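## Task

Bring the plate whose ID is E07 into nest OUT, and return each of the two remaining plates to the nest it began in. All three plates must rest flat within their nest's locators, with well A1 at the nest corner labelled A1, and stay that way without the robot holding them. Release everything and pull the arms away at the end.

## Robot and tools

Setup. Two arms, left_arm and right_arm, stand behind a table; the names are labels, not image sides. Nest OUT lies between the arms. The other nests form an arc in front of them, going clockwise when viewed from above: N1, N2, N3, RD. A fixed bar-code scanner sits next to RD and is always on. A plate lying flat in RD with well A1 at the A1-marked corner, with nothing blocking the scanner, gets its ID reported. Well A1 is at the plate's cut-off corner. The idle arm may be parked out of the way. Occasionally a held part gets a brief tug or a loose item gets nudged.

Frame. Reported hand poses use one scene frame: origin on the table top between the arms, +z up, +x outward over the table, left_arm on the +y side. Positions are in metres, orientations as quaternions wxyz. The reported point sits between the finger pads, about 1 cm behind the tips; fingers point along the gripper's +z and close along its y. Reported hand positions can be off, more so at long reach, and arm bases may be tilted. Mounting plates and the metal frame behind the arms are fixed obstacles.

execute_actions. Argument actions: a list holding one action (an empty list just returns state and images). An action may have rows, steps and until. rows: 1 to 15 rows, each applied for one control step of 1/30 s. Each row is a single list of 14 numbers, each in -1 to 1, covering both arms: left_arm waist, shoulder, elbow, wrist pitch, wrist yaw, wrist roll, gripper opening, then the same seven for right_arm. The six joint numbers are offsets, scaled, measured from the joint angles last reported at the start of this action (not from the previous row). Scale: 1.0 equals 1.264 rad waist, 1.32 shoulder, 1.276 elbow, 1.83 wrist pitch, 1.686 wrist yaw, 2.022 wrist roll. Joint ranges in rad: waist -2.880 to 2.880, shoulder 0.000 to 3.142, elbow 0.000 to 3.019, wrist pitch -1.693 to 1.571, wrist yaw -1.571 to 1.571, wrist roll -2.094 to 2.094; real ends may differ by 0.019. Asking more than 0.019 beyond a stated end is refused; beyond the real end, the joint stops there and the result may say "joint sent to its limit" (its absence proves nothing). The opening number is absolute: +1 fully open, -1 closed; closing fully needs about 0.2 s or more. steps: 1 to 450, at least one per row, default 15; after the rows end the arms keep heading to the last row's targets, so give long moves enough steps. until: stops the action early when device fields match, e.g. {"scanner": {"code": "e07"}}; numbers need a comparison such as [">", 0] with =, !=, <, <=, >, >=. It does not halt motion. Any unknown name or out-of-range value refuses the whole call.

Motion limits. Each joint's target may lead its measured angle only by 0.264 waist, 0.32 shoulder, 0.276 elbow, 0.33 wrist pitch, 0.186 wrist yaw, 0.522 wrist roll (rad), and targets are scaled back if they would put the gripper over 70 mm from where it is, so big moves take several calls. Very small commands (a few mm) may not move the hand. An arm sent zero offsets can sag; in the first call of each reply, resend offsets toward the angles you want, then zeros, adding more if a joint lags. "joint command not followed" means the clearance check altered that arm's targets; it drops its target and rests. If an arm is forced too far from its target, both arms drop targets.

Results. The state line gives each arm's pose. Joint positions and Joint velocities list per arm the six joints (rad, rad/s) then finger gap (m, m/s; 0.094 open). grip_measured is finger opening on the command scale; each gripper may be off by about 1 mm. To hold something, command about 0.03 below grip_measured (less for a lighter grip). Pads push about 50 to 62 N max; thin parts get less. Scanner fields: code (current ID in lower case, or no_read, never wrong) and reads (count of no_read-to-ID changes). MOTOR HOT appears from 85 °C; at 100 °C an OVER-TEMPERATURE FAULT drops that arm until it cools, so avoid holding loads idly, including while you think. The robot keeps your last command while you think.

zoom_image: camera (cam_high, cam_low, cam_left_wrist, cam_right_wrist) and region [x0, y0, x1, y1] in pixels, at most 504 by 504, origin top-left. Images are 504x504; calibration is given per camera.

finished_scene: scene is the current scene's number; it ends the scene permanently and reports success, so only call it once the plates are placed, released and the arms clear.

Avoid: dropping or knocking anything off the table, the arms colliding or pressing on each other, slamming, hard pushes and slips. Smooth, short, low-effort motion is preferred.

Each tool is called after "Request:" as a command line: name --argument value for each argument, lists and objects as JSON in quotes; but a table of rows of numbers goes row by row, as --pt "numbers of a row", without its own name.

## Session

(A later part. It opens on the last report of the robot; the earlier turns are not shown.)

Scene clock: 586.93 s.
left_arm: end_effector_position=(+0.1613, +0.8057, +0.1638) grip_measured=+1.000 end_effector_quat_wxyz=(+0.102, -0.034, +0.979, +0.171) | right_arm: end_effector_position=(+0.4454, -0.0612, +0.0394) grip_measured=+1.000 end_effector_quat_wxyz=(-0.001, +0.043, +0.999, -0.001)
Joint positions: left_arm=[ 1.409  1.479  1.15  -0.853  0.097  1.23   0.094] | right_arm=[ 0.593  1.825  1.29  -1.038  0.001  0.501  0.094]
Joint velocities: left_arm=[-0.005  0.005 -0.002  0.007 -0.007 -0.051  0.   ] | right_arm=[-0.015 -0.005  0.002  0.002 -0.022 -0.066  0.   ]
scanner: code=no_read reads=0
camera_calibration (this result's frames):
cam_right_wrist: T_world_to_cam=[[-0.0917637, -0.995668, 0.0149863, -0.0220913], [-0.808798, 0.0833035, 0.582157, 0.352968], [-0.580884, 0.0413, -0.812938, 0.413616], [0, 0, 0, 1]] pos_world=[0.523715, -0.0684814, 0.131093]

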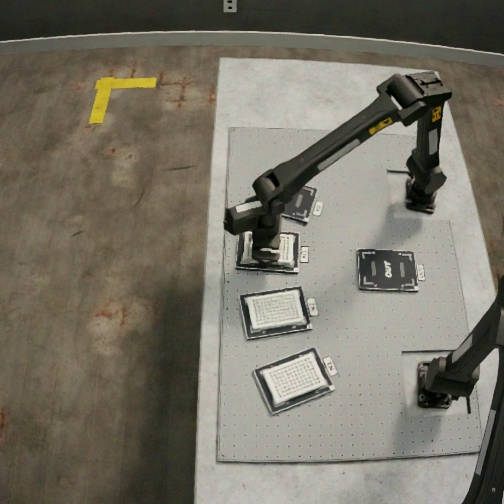

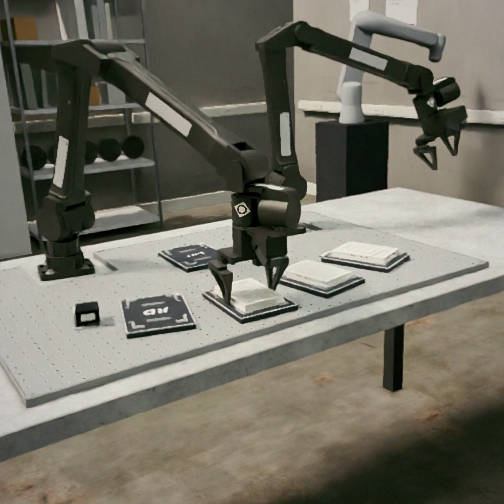

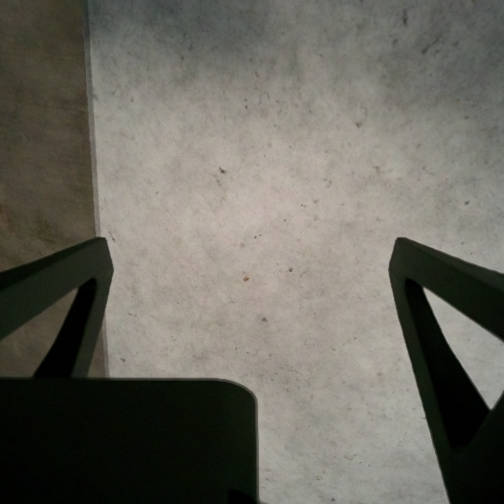

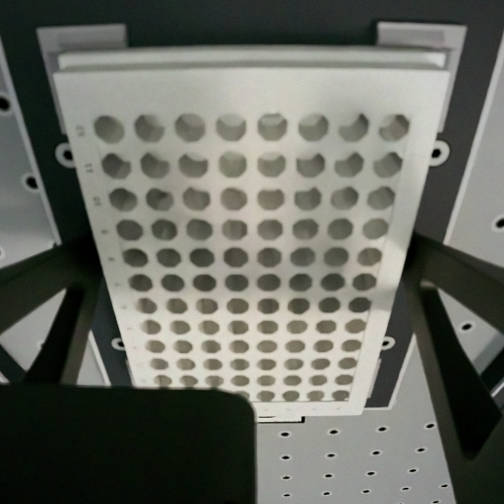

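Request:
execute_actions --actions '[{"rows": [[0,0,0,0,0,0,1,0,0.0144,0,0,0,0,0.93],[0,0,0,0,0,0,1,0,0.0144,0,0,0,0,0.87],[0,0,0,0,0,0,1,0,0.0144,0,0,0,0,0.83],[0,0,0,0,0,0,1,0,0.0144,0,0,0,0,0.80],[0,0,0,0,0,0,1,0,0.0144,0,0,0,0,0.78]], "steps": 10}]'

Scene clock: 612.77 s.
left_arm: end_effector_position=(+0.1613, +0.8057, +0.1638) grip_measured=+1.000 end_effector_quat_wxyz=(+0.102, -0.034, +0.979, +0.171) | right_arm: end_effector_position=(+0.4454, -0.0612, +0.0394) grip_measured=+0.796 end_effector_quat_wxyz=(-0.001, +0.043, +0.999, -0.001)
Joint positions: left_arm=[ 1.409  1.479  1.15  -0.853  0.097  1.23   0.094] | right_arm=[ 0.593  1.825  1.29  -1.038  0.001  0.501  0.084]
Joint velocities: left_arm=[-0.005  0.005 -0.012  0.002  0.007  0.037  0.   ] | right_arm=[-0.005 -0.005  0.002 -0.012  0.022 -0.022  0.   ]
scanner: code=no_read reads=0
camera_calibration (this result's frames):
cam_right_wrist: T_world_to_cam=[[-0.0917637, -0.995668, 0.0149863, -0.0220913], [-0.808798, 0.0833035, 0.582157, 0.352968], [-0.580884, 0.0413, -0.812938, 0.413616], [0, 0, 0, 1]] pos_world=[0.523715, -0.0684814, 0.131093]

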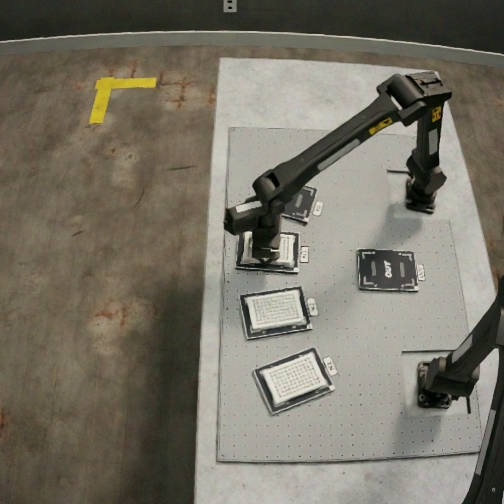

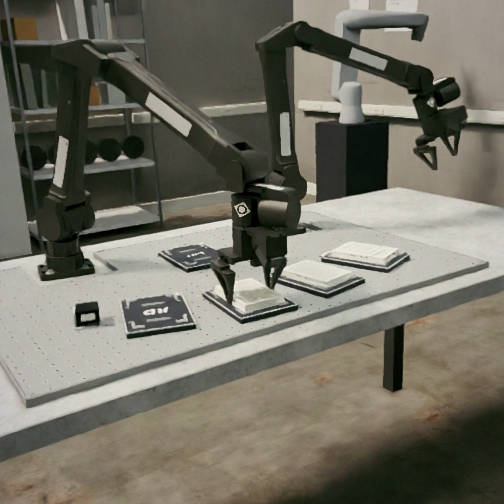

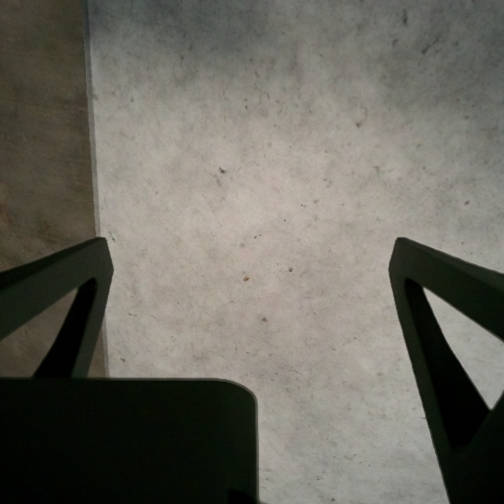

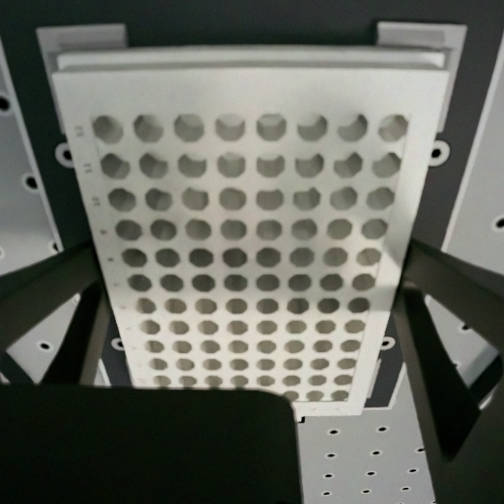

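Request:
execute_actions --actions '[{"rows": [[0,0,0,0,0,0,1,0,0.0144,0,0,0,0,0.772],[0,0,0,0,0,0,1,0,0.0144,0,0,0,0,0.765]], "steps": 8}]'

Request:
zoom_image --camera "cam_right_wrist" --region '[40, 180, 480, 400]'

Scene clock: 620.67 s.
left_arm: end_effector_position=(+0.1613, +0.8057, +0.1638) grip_measured=+1.000 end_effector_quat_wxyz=(+0.102, -0.034, +0.979, +0.171) | right_arm: end_effector_position=(+0.4454, -0.0612, +0.0394) grip_measured=+0.785 end_effector_quat_wxyz=(-0.001, +0.043, +0.999, -0.001)
Joint positions: left_arm=[ 1.409  1.479  1.15  -0.853  0.097  1.23   0.094] | right_arm=[ 0.593  1.825  1.29  -1.038  0.001  0.501  0.084]
Joint velocities: left_arm=[-0.005 -0.005 -0.002 -0.012 -0.037  0.066  0.   ] | right_arm=[-0.005 -0.005  0.037  0.012  0.007 -0.022 -0.001]
scanner: code=no_read reads=0
camera_calibration (this result's frames):
cam_right_wrist: T_world_to_cam=[[-0.0917637, -0.995668, 0.0149863, -0.0220913], [-0.808798, 0.0833035, 0.582157, 0.352968], [-0.580884, 0.0413, -0.812938, 0.413616], [0, 0, 0, 1]] pos_world=[0.523715, -0.0684814, 0.131093]

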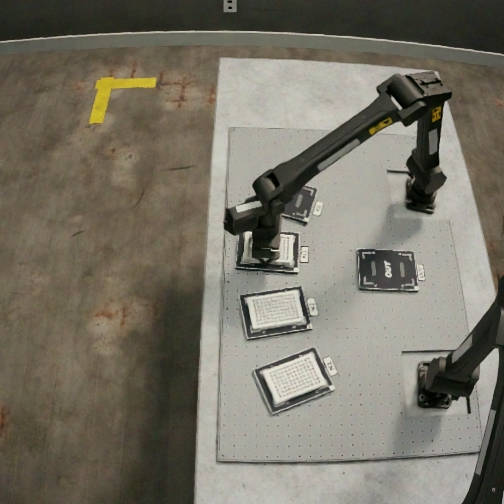

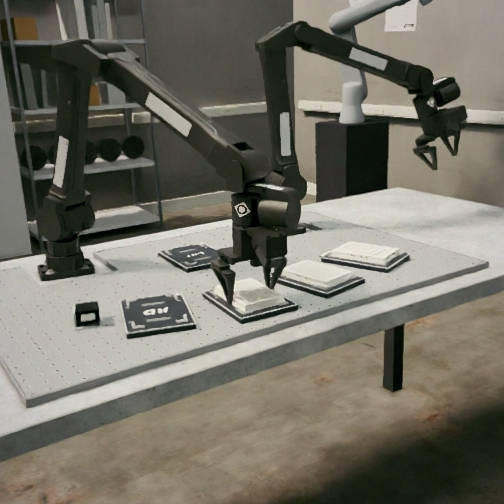

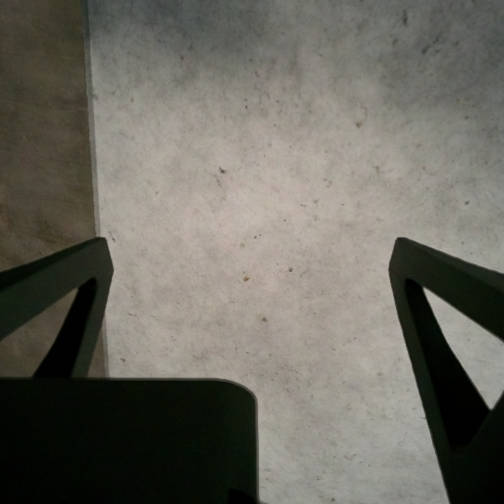

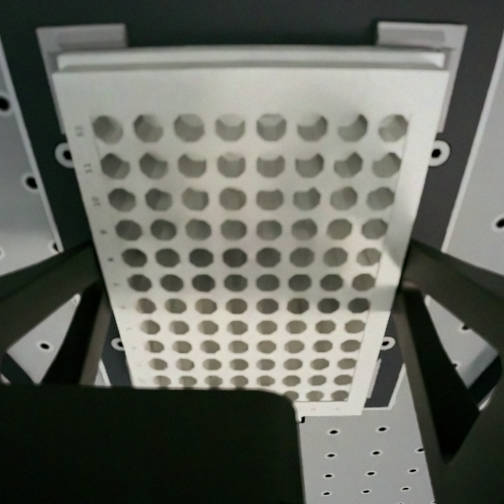

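Region (40, 180, 480, 400) of cam_right_wrist's 504x504 image, scaled by 1.145, with more detail than that image has.

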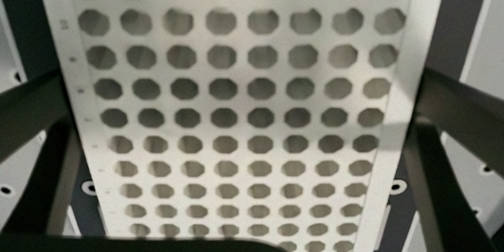

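Request:
execute_actions --actions '[{"rows": [[0,0,0,0,0,0,1,0,0.0144,0,0,0,0,0.75],[0,0,0,0,0,0,1,0,0.0144,0,0,0,0,0.735],[0,0,0,0,0,0,1,0,0.0144,0,0,0,0,0.72]], "steps": 9}]'

Scene clock: 625.97 s.
left_arm: end_effector_position=(+0.1613, +0.8057, +0.1638) grip_measured=+1.000 end_effector_quat_wxyz=(+0.102, -0.034, +0.979, +0.171) | right_arm: end_effector_position=(+0.4454, -0.0612, +0.0394) grip_measured=+0.785 end_effector_quat_wxyz=(-0.001, +0.043, +0.999, -0.001)
Joint positions: left_arm=[ 1.409  1.479  1.15  -0.853  0.097  1.23   0.094] | right_arm=[ 0.593  1.825  1.29  -1.038  0.001  0.501  0.084]
Joint velocities: left_arm=[ 0.005  0.015 -0.017 -0.007 -0.022 -0.022  0.   ] | right_arm=[-0.005  0.005 -0.002  0.012  0.022 -0.037  0.   ]
scanner: code=no_read reads=0
camera_calibration (this result's frames):
cam_right_wrist: T_world_to_cam=[[-0.0917637, -0.995668, 0.0149863, -0.0220913], [-0.808798, 0.0833035, 0.582157, 0.352968], [-0.580884, 0.0413, -0.812938, 0.413616], [0, 0, 0, 1]] pos_world=[0.523715, -0.0684814, 0.131093]

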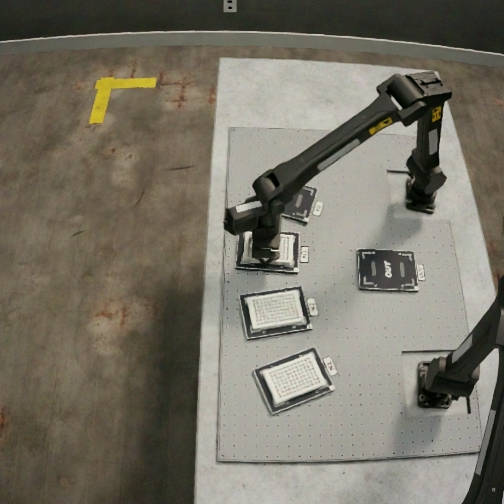

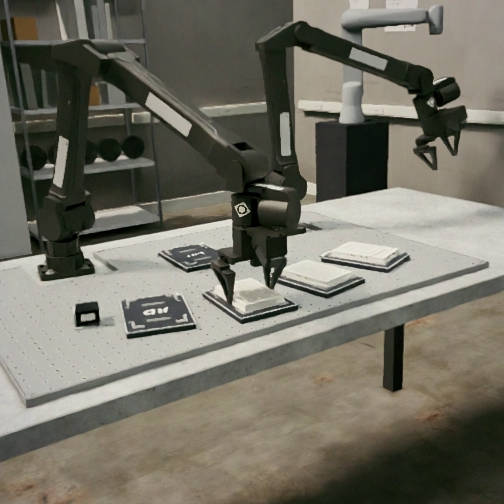

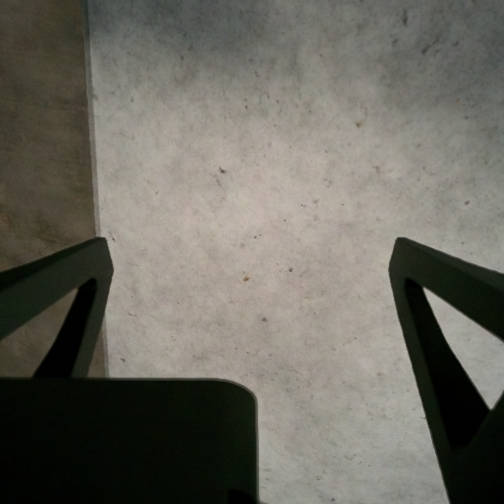

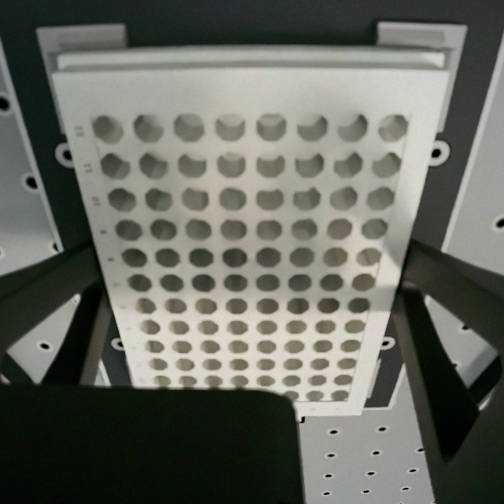

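Request:
zoom_image --camera "cam_right_wrist" --region '[50, 200, 170, 320]'

Request:
zoom_image --camera "cam_right_wrist" --region '[340, 200, 460, 320]'

Request:
zoom_image --camera "cam_low" --region '[205, 270, 295, 325]'

Region (50, 200, 170, 320) of cam_right_wrist's 504x504 image, scaled by 4.200, with more detail than that image has.

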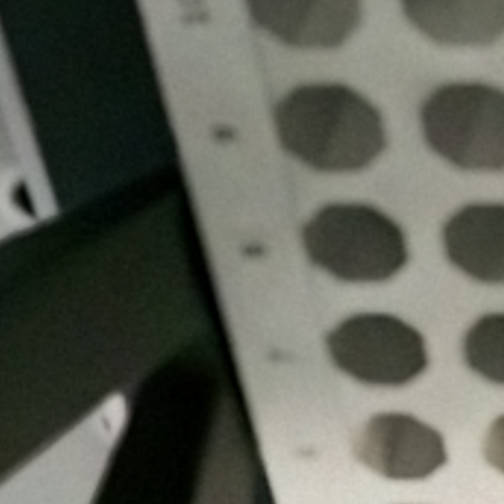

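Region (340, 200, 460, 320) of cam_right_wrist's 504x504 image, scaled by 4.200, with more detail than that image has.

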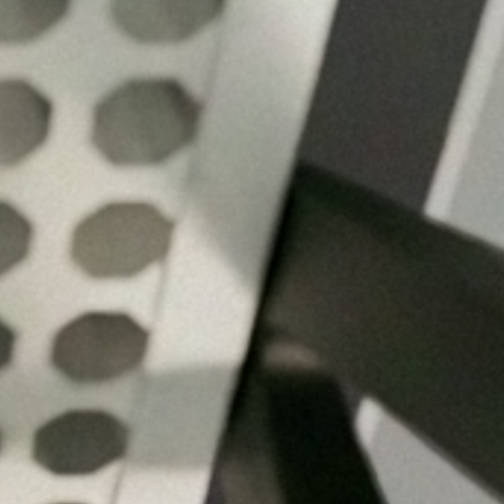

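Region (205, 270, 295, 325) of cam_low's 504x504 image, scaled by 5.600, with more detail than that image has.

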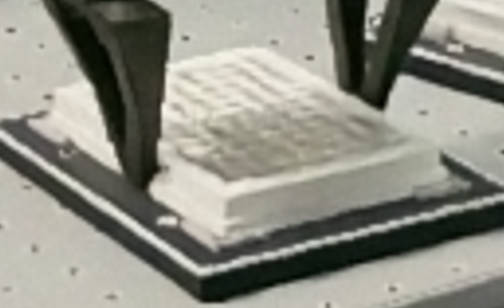

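Request:
execute_actions --actions '[{"rows": [[0,0,0,0,0,0,1,0,0.0144,0,0,0,0,0.75],[0,0,0,0,0,0,1,0,0.010,0.003,-0.004,0,0,0.75],[0,0,0,0,0,0,1,0,0.005,0.007,-0.009,0,0,0.75],[0,0,0,0,0,0,1,0,0,0.011,-0.014,0,0,0.75],[0,0,0,0,0,0,1,0,-0.005,0.015,-0.019,0,0,0.75],[0,0,0,0,0,0,1,0,-0.010,0.019,-0.024,0,0,0.75],[0,0,0,0,0,0,1,0,-0.015,0.023,-0.029,0,0,0.75],[0,0,0,0,0,0,1,0,-0.020,0.027,-0.034,0,0,0.75],[0,0,0,0,0,0,1,0,-0.025,0.031,-0.039,0,0,0.75],[0,0,0,0,0,0,1,0,-0.029,0.035,-0.044,0,0,0.75],[0,0,0,0,0,0,1,0,-0.032,0.038,-0.048,0,0,0.75]], "steps": 22}]'

Scene clock: 673.80 s.
left_arm: end_effector_position=(+0.1613, +0.8057, +0.1638) grip_measured=+1.000 end_effector_quat_wxyz=(+0.102, -0.034, +0.979, +0.171) | right_arm: end_effector_position=(+0.4368, -0.0650, +0.0639) grip_measured=+0.785 end_effector_quat_wxyz=(-0.010, +0.043, +0.999, -0.006)
Joint positions: left_arm=[ 1.409  1.479  1.15  -0.853  0.097  1.23   0.094] | right_arm=[ 0.593  1.785  1.304 -1.114  0.001  0.501  0.084]
Joint velocities: left_arm=[-0.015 -0.005 -0.007 -0.022 -0.066  0.007  0.   ] | right_arm=[-0.005  0.005 -0.002 -0.022 -0.022 -0.037 -0.   ]
scanner: code=no_read reads=0
camera_calibration (this result's frames):
cam_right_wrist: T_world_to_cam=[[-0.0913643, -0.995487, 0.0256662, -0.0279058], [-0.797357, 0.0885717, 0.596973, 0.326493], [-0.596552, 0.0340769, -0.801851, 0.434391], [0, 0, 0, 1]] pos_world=[0.516919, -0.0715006, 0.154126]

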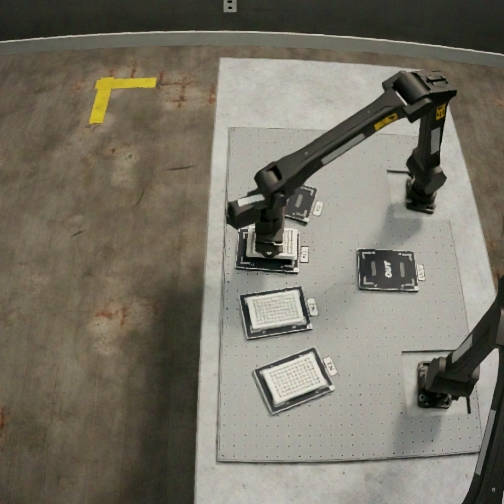

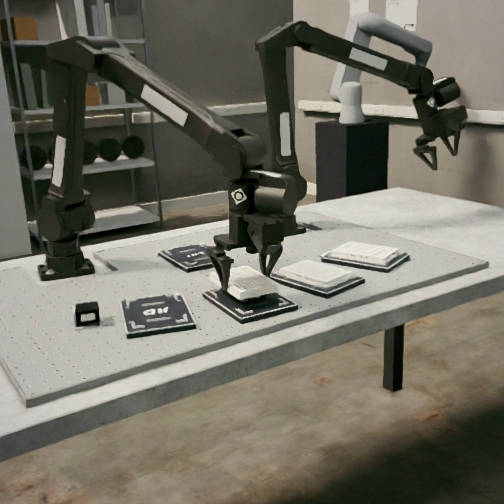

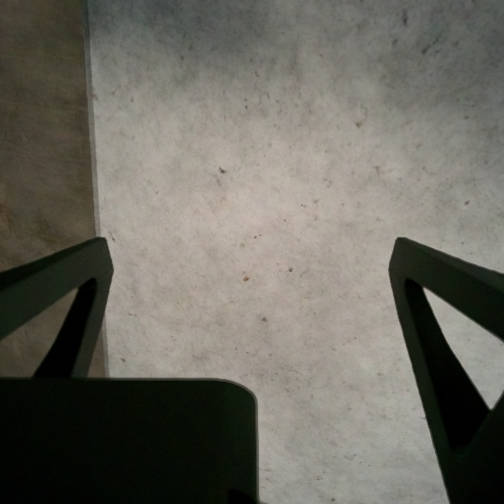

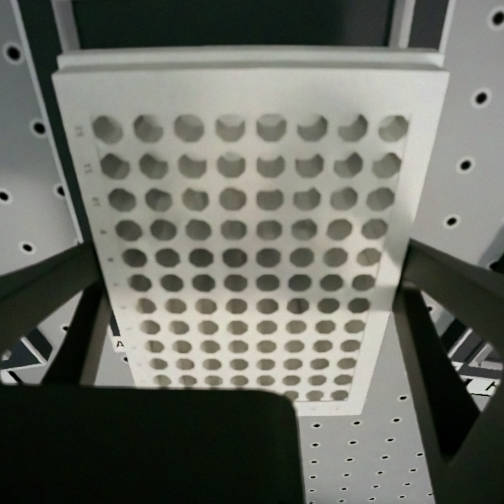

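Request:
zoom_image --camera "cam_low" --region '[205, 255, 295, 325]'

Region (205, 255, 295, 325) of cam_low's 504x504 image, scaled by 5.600, with more detail than that image has.

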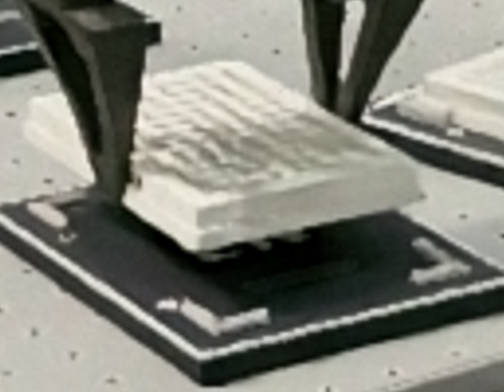

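Request:
execute_actions --actions '[{"rows": [[0,0,0,0,0,0,1,0.010,-0.008,-0.009,0.001,0,0.005,0.75],[0,0,0,0,0,0,1,0.026,-0.021,-0.023,0.002,0,0.014,0.75],[0,0,0,0,0,0,1,0.051,-0.041,-0.046,0.005,0,0.027,0.75],[0,0,0,0,0,0,1,0.082,-0.066,-0.074,0.008,0,0.044,0.75],[0,0,0,0,0,0,1,0.118,-0.095,-0.106,0.011,0,0.063,0.75],[0,0,0,0,0,0,1,0.159,-0.128,-0.143,0.015,0,0.085,0.75],[0,0,0,0,0,0,1,0.205,-0.165,-0.184,0.019,0,0.109,0.75],[0,0,0,0,0,0,1,0.256,-0.206,-0.230,0.024,0,0.137,0.75],[0,0,0,0,0,0,1,0.308,-0.248,-0.276,0.029,0,0.164,0.75],[0,0,0,0,0,0,1,0.359,-0.289,-0.323,0.034,0,0.191,0.75],[0,0,0,0,0,0,1,0.405,-0.326,-0.364,0.038,0,0.216,0.75],[0,0,0,0,0,0,1,0.446,-0.359,-0.401,0.042,0,0.238,0.75],[0,0,0,0,0,0,1,0.477,-0.384,-0.429,0.045,0,0.254,0.75],[0,0,0,0,0,0,1,0.500,-0.403,-0.449,0.047,0,0.267,0.75],[0,0,0,0,0,0,1,0.5127,-0.4129,-0.4608,0.0486,0,0.2735,0.75]], "steps": 46}]'

Scene clock: 751.83 s.
left_arm: end_effector_position=(+0.1613, +0.8057, +0.1638) grip_measured=+1.000 end_effector_quat_wxyz=(+0.102, -0.034, +0.979, +0.171) | right_arm: end_effector_position=(+0.1201, -0.0060, +0.0781) grip_measured=+0.785 end_effector_quat_wxyz=(+0.005, -0.012, +1.000, +0.011)
Joint positions: left_arm=[ 1.409  1.479  1.15  -0.853  0.097  1.23   0.094] | right_arm=[ 1.248  1.224  0.715 -1.038 -0.002  1.045  0.084]
Joint velocities: left_arm=[-0.024 -0.005 -0.022  0.022  0.007  0.007  0.   ] | right_arm=[-0.015 -0.005 -0.012  0.017  0.11   0.022 -0.   ]
scanner: code=no_read reads=0
camera_calibration (this result's frames):
cam_right_wrist: T_world_to_cam=[[0.0198505, -0.999755, -0.00975382, -0.00909606], [-0.819886, -0.0218608, 0.572109, 0.0642305], [-0.572183, -0.00335965, -0.820119, 0.253154], [0, 0, 0, 1]] pos_world=[0.197693, -0.0068392, 0.170781]

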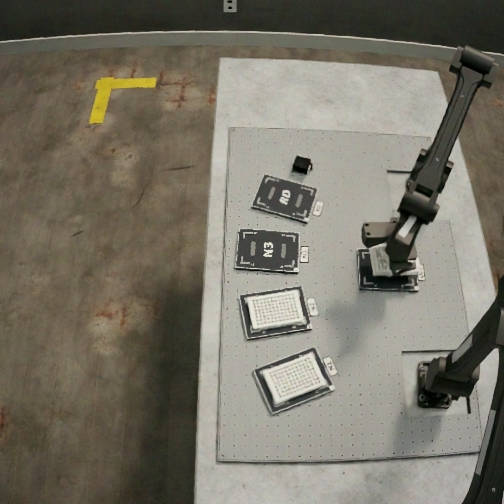

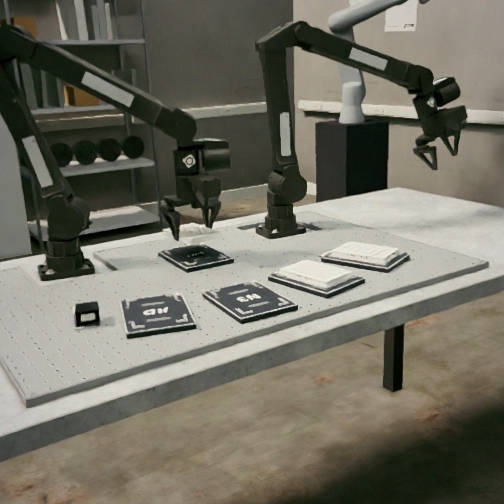

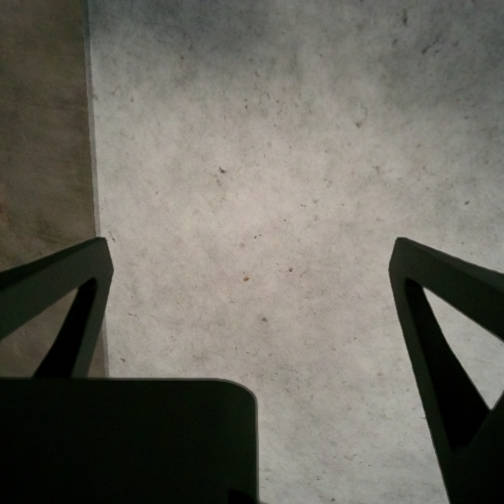

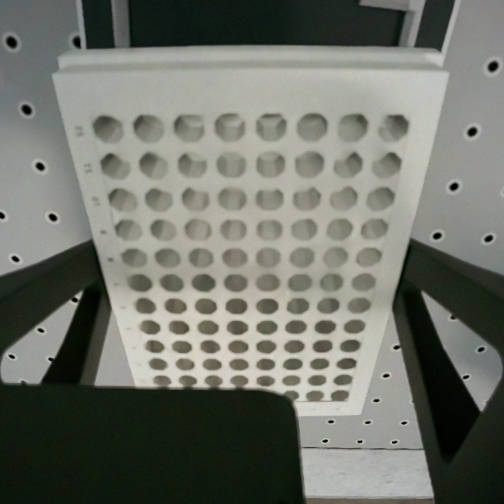

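Request:
zoom_image --camera "cam_right_wrist" --region '[40, 0, 500, 100]'

Request:
zoom_image --camera "cam_high" --region '[340, 215, 440, 305]'

Request:
zoom_image --camera "cam_low" --region '[140, 200, 250, 280]'

Region (40, 0, 500, 100) of cam_right_wrist's 504x504 image, scaled by 1.096, with more detail than that image has; it fills the top 110 rows of this view, and the rest is white.

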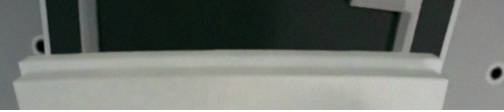

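Region (340, 215, 440, 305) of cam_high's 504x504 image, scaled by 5.040, with more detail than that image has; it fills the top 454 rows of this view, and the rest is white.

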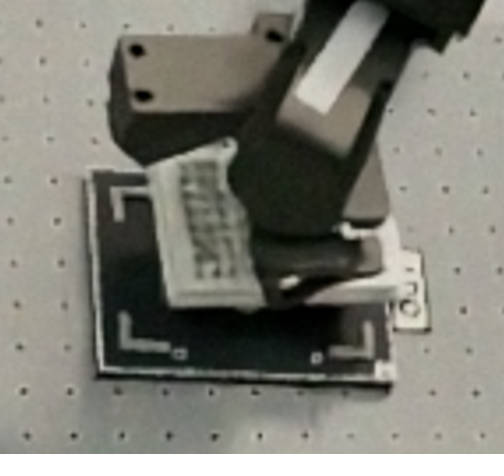

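Region (140, 200, 250, 280) of cam_low's 504x504 image, scaled by 4.582, with more detail than that image has; it fills the top 367 rows of this view, and the rest is white.

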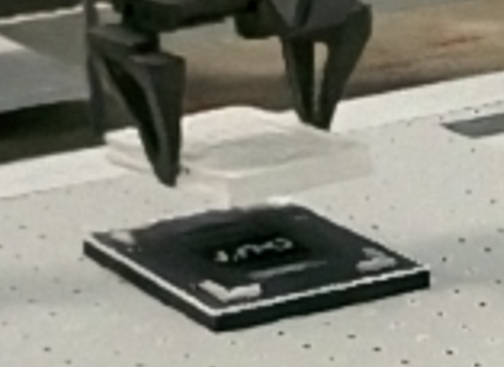

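Request:
zoom_image --camera "cam_right_wrist" --region '[340, 0, 480, 80]'

Request:
zoom_image --camera "cam_right_wrist" --region '[40, 0, 180, 80]'

Region (340, 0, 480, 80) of cam_right_wrist's 504x504 image, scaled by 3.600, with more detail than that image has; it fills the top 288 rows of this view, and the rest is white.

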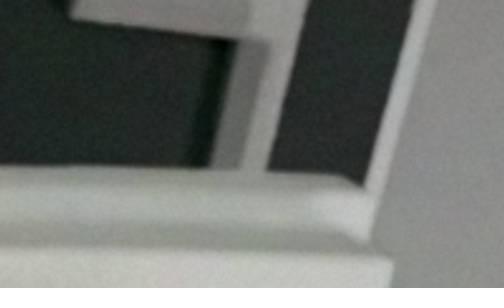

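Region (40, 0, 180, 80) of cam_right_wrist's 504x504 image, scaled by 3.600, with more detail than that image has; it fills the top 288 rows of this view, and the rest is white.

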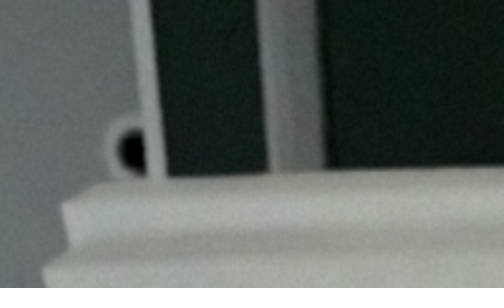

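Request:
zoom_image --camera "cam_high" --region '[220, 215, 320, 290]'

Region (220, 215, 320, 290) of cam_high's 504x504 image, scaled by 5.040, with more detail than that image has; it fills the top 378 rows of this view, and the rest is white.

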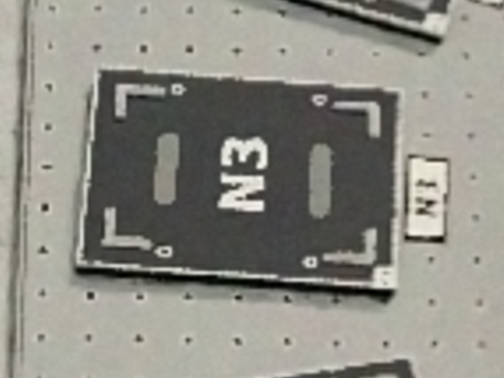

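Request:
execute_actions --actions '[{"rows": [[0,0,0,0,0,0,1,-0.0024,0.0069,-0.0011,0.0036,0,0.0027,0.75],[0,0,0,0,0,0,1,-0.0048,0.0137,-0.0021,0.0073,0,0.0055,0.75],[0,0,0,0,0,0,1,-0.0073,0.0206,-0.0032,0.0109,0,0.0082,0.75],[0,0,0,0,0,0,1,-0.0097,0.0275,-0.0043,0.0146,0,0.011,0.75],[0,0,0,0,0,0,1,-0.0121,0.0344,-0.0054,0.0182,0,0.0137,0.75],[0,0,0,0,0,0,1,-0.0145,0.0412,-0.0064,0.0218,0,0.0164,0.75],[0,0,0,0,0,0,1,-0.0169,0.0481,-0.0075,0.0255,0,0.0192,0.75],[0,0,0,0,0,0,1,-0.0194,0.055,-0.0086,0.0291,0,0.0219,0.75],[0,0,0,0,0,0,1,-0.0218,0.0618,-0.0096,0.0328,0,0.0247,0.75],[0,0,0,0,0,0,1,-0.0242,0.0687,-0.0107,0.0364,0,0.0274,0.75]], "steps": 26}]'

Scene clock: 872.70 s.
left_arm: end_effector_position=(+0.1613, +0.8057, +0.1638) grip_measured=+1.000 end_effector_quat_wxyz=(+0.102, -0.034, +0.979, +0.171) | right_arm: end_effector_position=(+0.1271, -0.0057, +0.0520) grip_measured=+0.785 end_effector_quat_wxyz=(-0.004, +0.020, +1.000, -0.005)
Joint positions: left_arm=[ 1.409  1.479  1.15  -0.853  0.097  1.23   0.094] | right_arm=[ 1.228  1.307  0.706 -0.983 -0.002  1.09   0.084]
Joint velocities: left_arm=[-0.015 -0.005  0.002 -0.002  0.022  0.007  0.   ] | right_arm=[-0.005  0.005 -0.007 -0.002 -0.051 -0.051  0.001]
scanner: code=no_read reads=0
camera_calibration (this result's frames):
cam_right_wrist: T_world_to_cam=[[-0.0452297, -0.998696, 0.0236935, -0.00261627], [-0.807965, 0.0505194, 0.587061, 0.0829861], [-0.587492, 0.0074091, -0.809196, 0.237216], [0, 0, 0, 1]] pos_world=[0.206294, -0.00856282, 0.143298]

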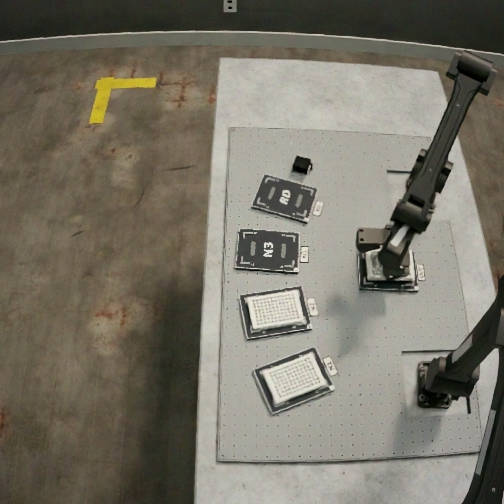

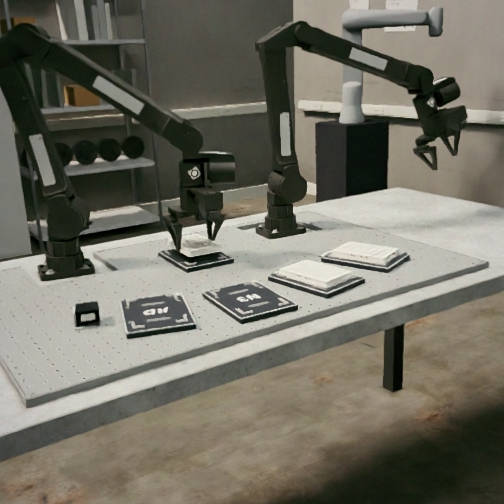

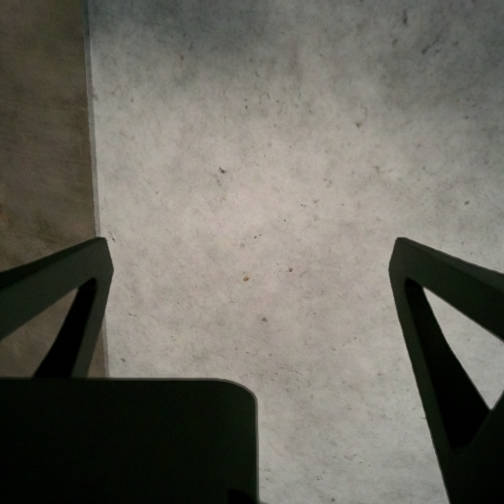

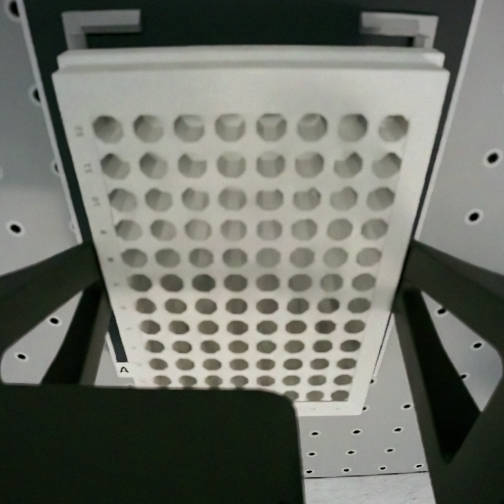

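Request:
zoom_image --camera "cam_right_wrist" --region '[20, 0, 180, 90]'

Request:
zoom_image --camera "cam_right_wrist" --region '[330, 0, 490, 90]'

Request:
zoom_image --camera "cam_right_wrist" --region '[60, 300, 440, 430]'

Region (20, 0, 180, 90) of cam_right_wrist's 504x504 image, scaled by 3.150, with more detail than that image has; it fills the top 284 rows of this view, and the rest is white.

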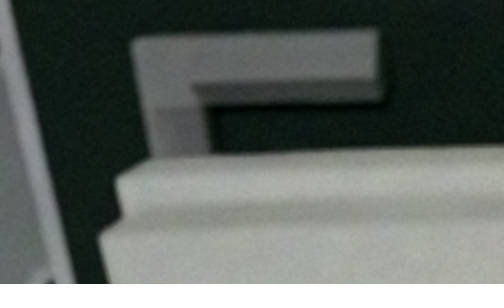

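Region (330, 0, 490, 90) of cam_right_wrist's 504x504 image, scaled by 3.150, with more detail than that image has; it fills the top 284 rows of this view, and the rest is white.

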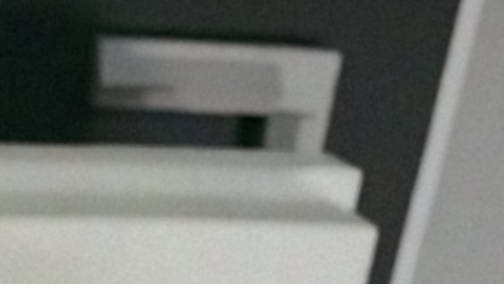

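Region (60, 300, 440, 430) of cam_right_wrist's 504x504 image, scaled by 1.326, with more detail than that image has; it fills the top 172 rows of this view, and the rest is white.

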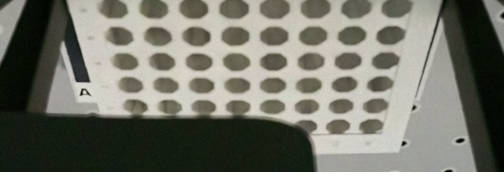

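Request:
execute_actions --actions '[{"rows": [[0,0,0,0,0,0,1,0.002,0,-0.0025,0.0036,0,0.0025,0.75],[0,0,0,0,0,0,1,0.004,0,-0.005,0.0073,0,0.005,0.75],[0,0,0,0,0,0,1,0.006,0,-0.0075,0.011,0,0.0074,0.75],[0,0,0,0,0,0,1,0.008,0,-0.010,0.0146,0,0.0099,0.75],[0,0,0,0,0,0,1,0.010,0,-0.0125,0.0183,0,0.0123,0.75],[0,0,0,0,0,0,1,0.0119,0,-0.0149,0.0219,0,0.0148,0.75]], "steps": 18}]'

Scene clock: 946.13 s.
left_arm: end_effector_position=(+0.1613, +0.8057, +0.1638) grip_measured=+1.000 end_effector_quat_wxyz=(+0.102, -0.034, +0.979, +0.171) | right_arm: end_effector_position=(+0.1271, -0.0045, +0.0481) grip_measured=+0.785 end_effector_quat_wxyz=(-0.000, +0.029, +1.000, +0.001)
Joint positions: left_arm=[ 1.409  1.479  1.15  -0.853  0.097  1.23   0.094] | right_arm=[ 1.23   1.307  0.693 -0.955 -0.002  1.11   0.084]
Joint velocities: left_arm=[-0.015  0.005  0.012 -0.002  0.051 -0.051  0.   ] | right_arm=[-0.005 -0.005 -0.012 -0.012  0.007 -0.066  0.001]
scanner: code=no_read reads=0
camera_calibration (this result's frames):
cam_right_wrist: T_world_to_cam=[[-0.0632593, -0.997945, 0.010151, 0.00158314], [-0.811475, 0.0573546, 0.581566, 0.0860041], [-0.580954, 0.0285522, -0.813436, 0.233464], [0, 0, 0, 1]] pos_world=[0.205522, -0.0100187, 0.139874]

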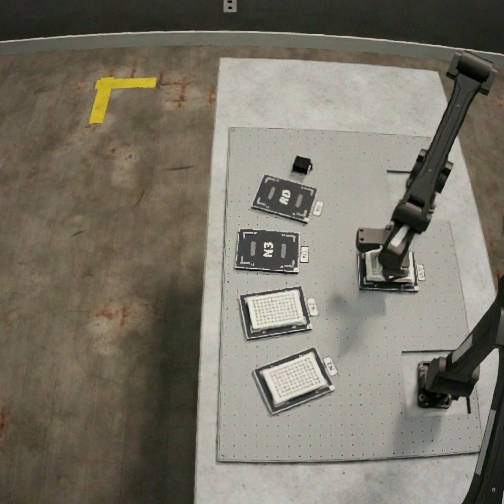

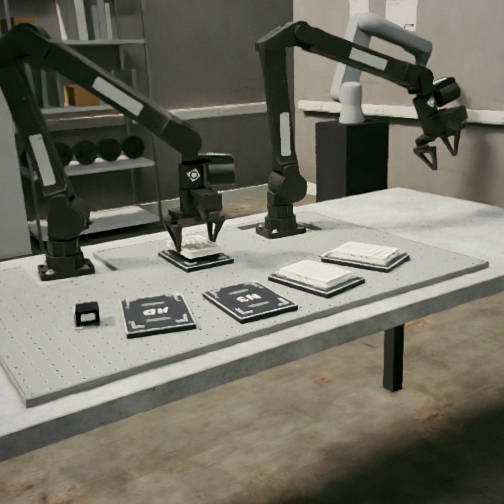

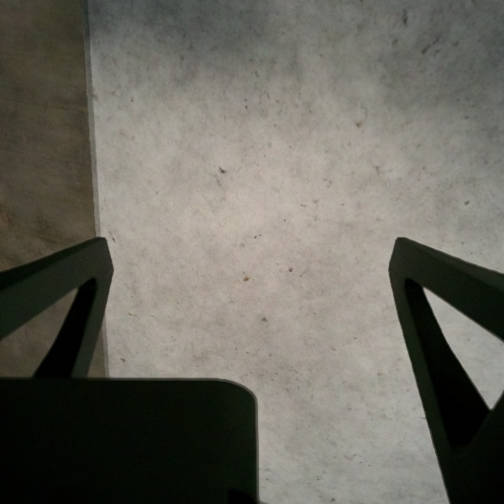

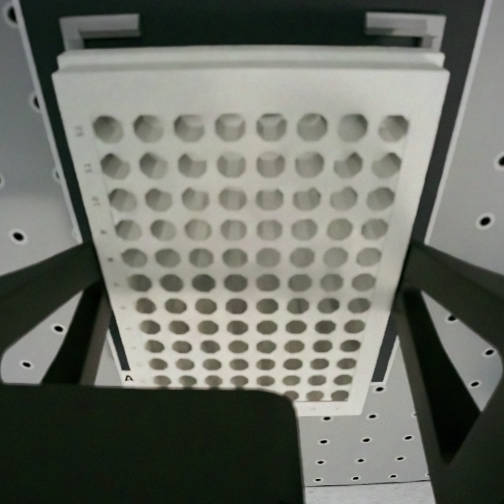

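Request:
zoom_image --camera "cam_right_wrist" --region '[20, 0, 180, 90]'

Request:
zoom_image --camera "cam_right_wrist" --region '[330, 0, 490, 90]'

Request:
zoom_image --camera "cam_right_wrist" --region '[60, 300, 440, 430]'

Region (20, 0, 180, 90) of cam_right_wrist's 504x504 image, scaled by 3.150, with more detail than that image has; it fills the top 284 rows of this view, and the rest is white.

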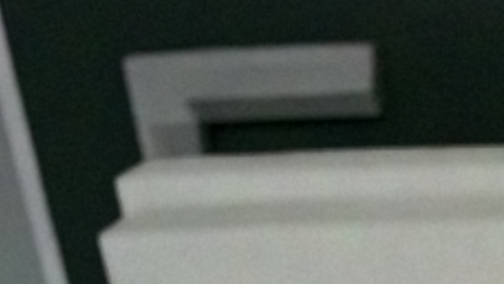

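Region (330, 0, 490, 90) of cam_right_wrist's 504x504 image, scaled by 3.150, with more detail than that image has; it fills the top 284 rows of this view, and the rest is white.

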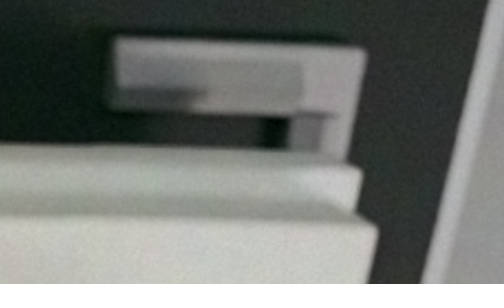

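Region (60, 300, 440, 430) of cam_right_wrist's 504x504 image, scaled by 1.326, with more detail than that image has; it fills the top 172 rows of this view, and the rest is white.

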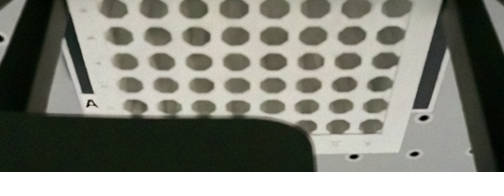

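Request:
execute_actions --actions '[{"rows": [[0,0,0,0,0,0,1,0,0.004,-0.003,0.0045,0,0,0.75],[0,0,0,0,0,0,1,0,0.0061,-0.0043,0.0066,0,0,0.75],[0,0,0,0,0,0,1,0,0.0071,-0.0053,0.008,0,0,0.75],[0,0,0,0,0,0,1,0,0.0081,-0.0063,0.0094,0,0,0.75],[0,0,0,0,0,0,1,0,0.009,-0.0072,0.0107,0,0,0.75],[0,0,0,0,0,0,1,0,0.010,-0.0082,0.0121,0,0,0.75],[0,0,0,0,0,0,1,0,0.011,-0.0092,0.0135,0,0,0.75],[0,0,0,0,0,0,1,0,0.012,-0.0102,0.0149,0,0,0.75],[0,0,0,0,0,0,1,0,0.013,-0.0112,0.0163,0,0,0.75],[0,0,0,0,0,0,1,0,0.014,-0.0121,0.0176,0,0,0.75],[0,0,0,0,0,0,1,0,0.015,-0.0131,0.019,0,0,0.75],[0,0,0,0,0,0,1,0,0.0159,-0.0141,0.0204,0,0,0.75]], "steps": 20}]'

Scene clock: 995.83 s.
left_arm: end_effector_position=(+0.1613, +0.8057, +0.1638) grip_measured=+1.000 end_effector_quat_wxyz=(+0.102, -0.034, +0.979, +0.171) | right_arm: end_effector_position=(+0.1274, -0.0040, +0.0438) grip_measured=+0.785 end_effector_quat_wxyz=(+0.002, +0.030, +1.000, +0.006)
Joint positions: left_arm=[ 1.409  1.479  1.15  -0.853  0.097  1.23   0.094] | right_arm=[ 1.23   1.309  0.682 -0.93  -0.002  1.111  0.084]
Joint velocities: left_arm=[-0.015 -0.005 -0.012 -0.012 -0.022  0.037  0.   ] | right_arm=[-0.015  0.005  0.012 -0.027  0.007  0.037 -0.   ]
scanner: code=no_read reads=0
camera_calibration (this result's frames):
cam_right_wrist: T_world_to_cam=[[-0.0640491, -0.997947, 0.000216127, 0.00270895], [-0.814612, 0.0524076, 0.577634, 0.0892606], [-0.576459, 0.0368209, -0.816296, 0.229728], [0, 0, 0, 1]] pos_world=[0.205315, -0.0104333, 0.135965]

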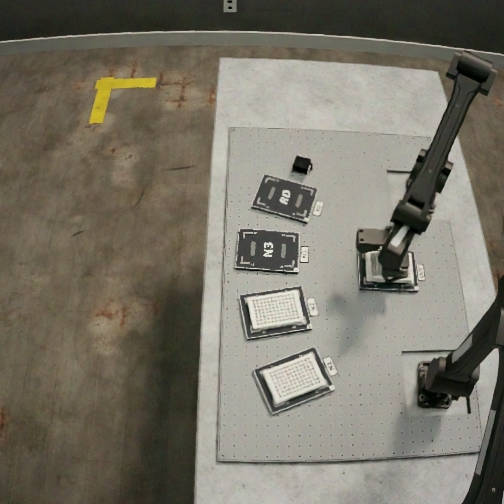

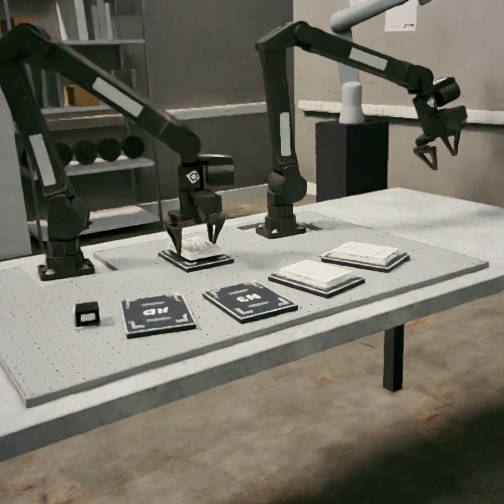

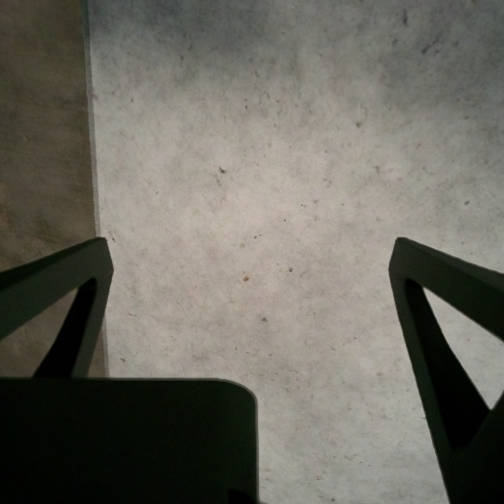

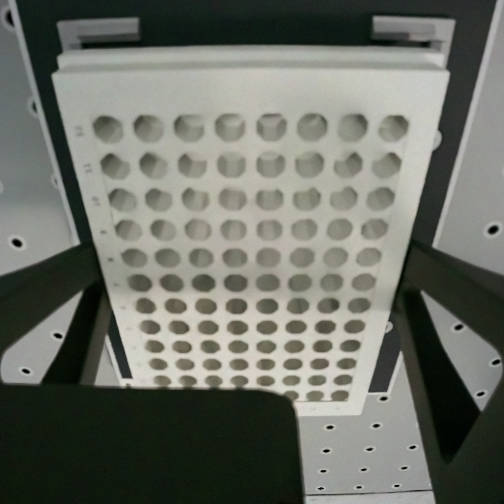

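Request:
zoom_image --camera "cam_right_wrist" --region '[20, 0, 180, 90]'

Request:
zoom_image --camera "cam_right_wrist" --region '[330, 0, 490, 90]'

Request:
zoom_image --camera "cam_low" --region '[150, 215, 245, 280]'

Region (20, 0, 180, 90) of cam_right_wrist's 504x504 image, scaled by 3.150, with more detail than that image has; it fills the top 284 rows of this view, and the rest is white.

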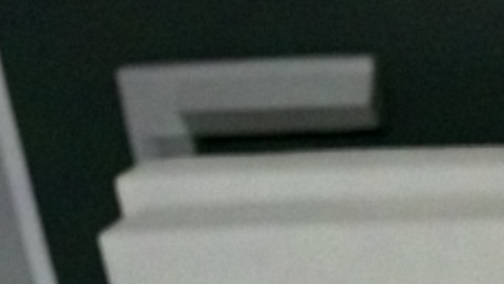

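Region (330, 0, 490, 90) of cam_right_wrist's 504x504 image, scaled by 3.150, with more detail than that image has; it fills the top 284 rows of this view, and the rest is white.

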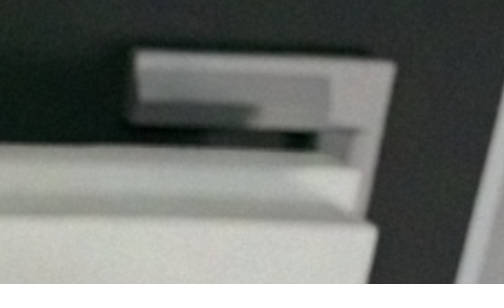

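Region (150, 215, 245, 280) of cam_low's 504x504 image, scaled by 5.305, with more detail than that image has; it fills the top 345 rows of this view, and the rest is white.

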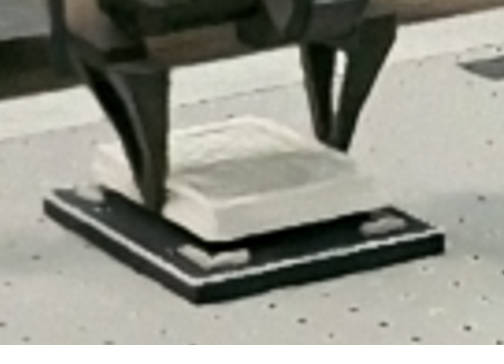

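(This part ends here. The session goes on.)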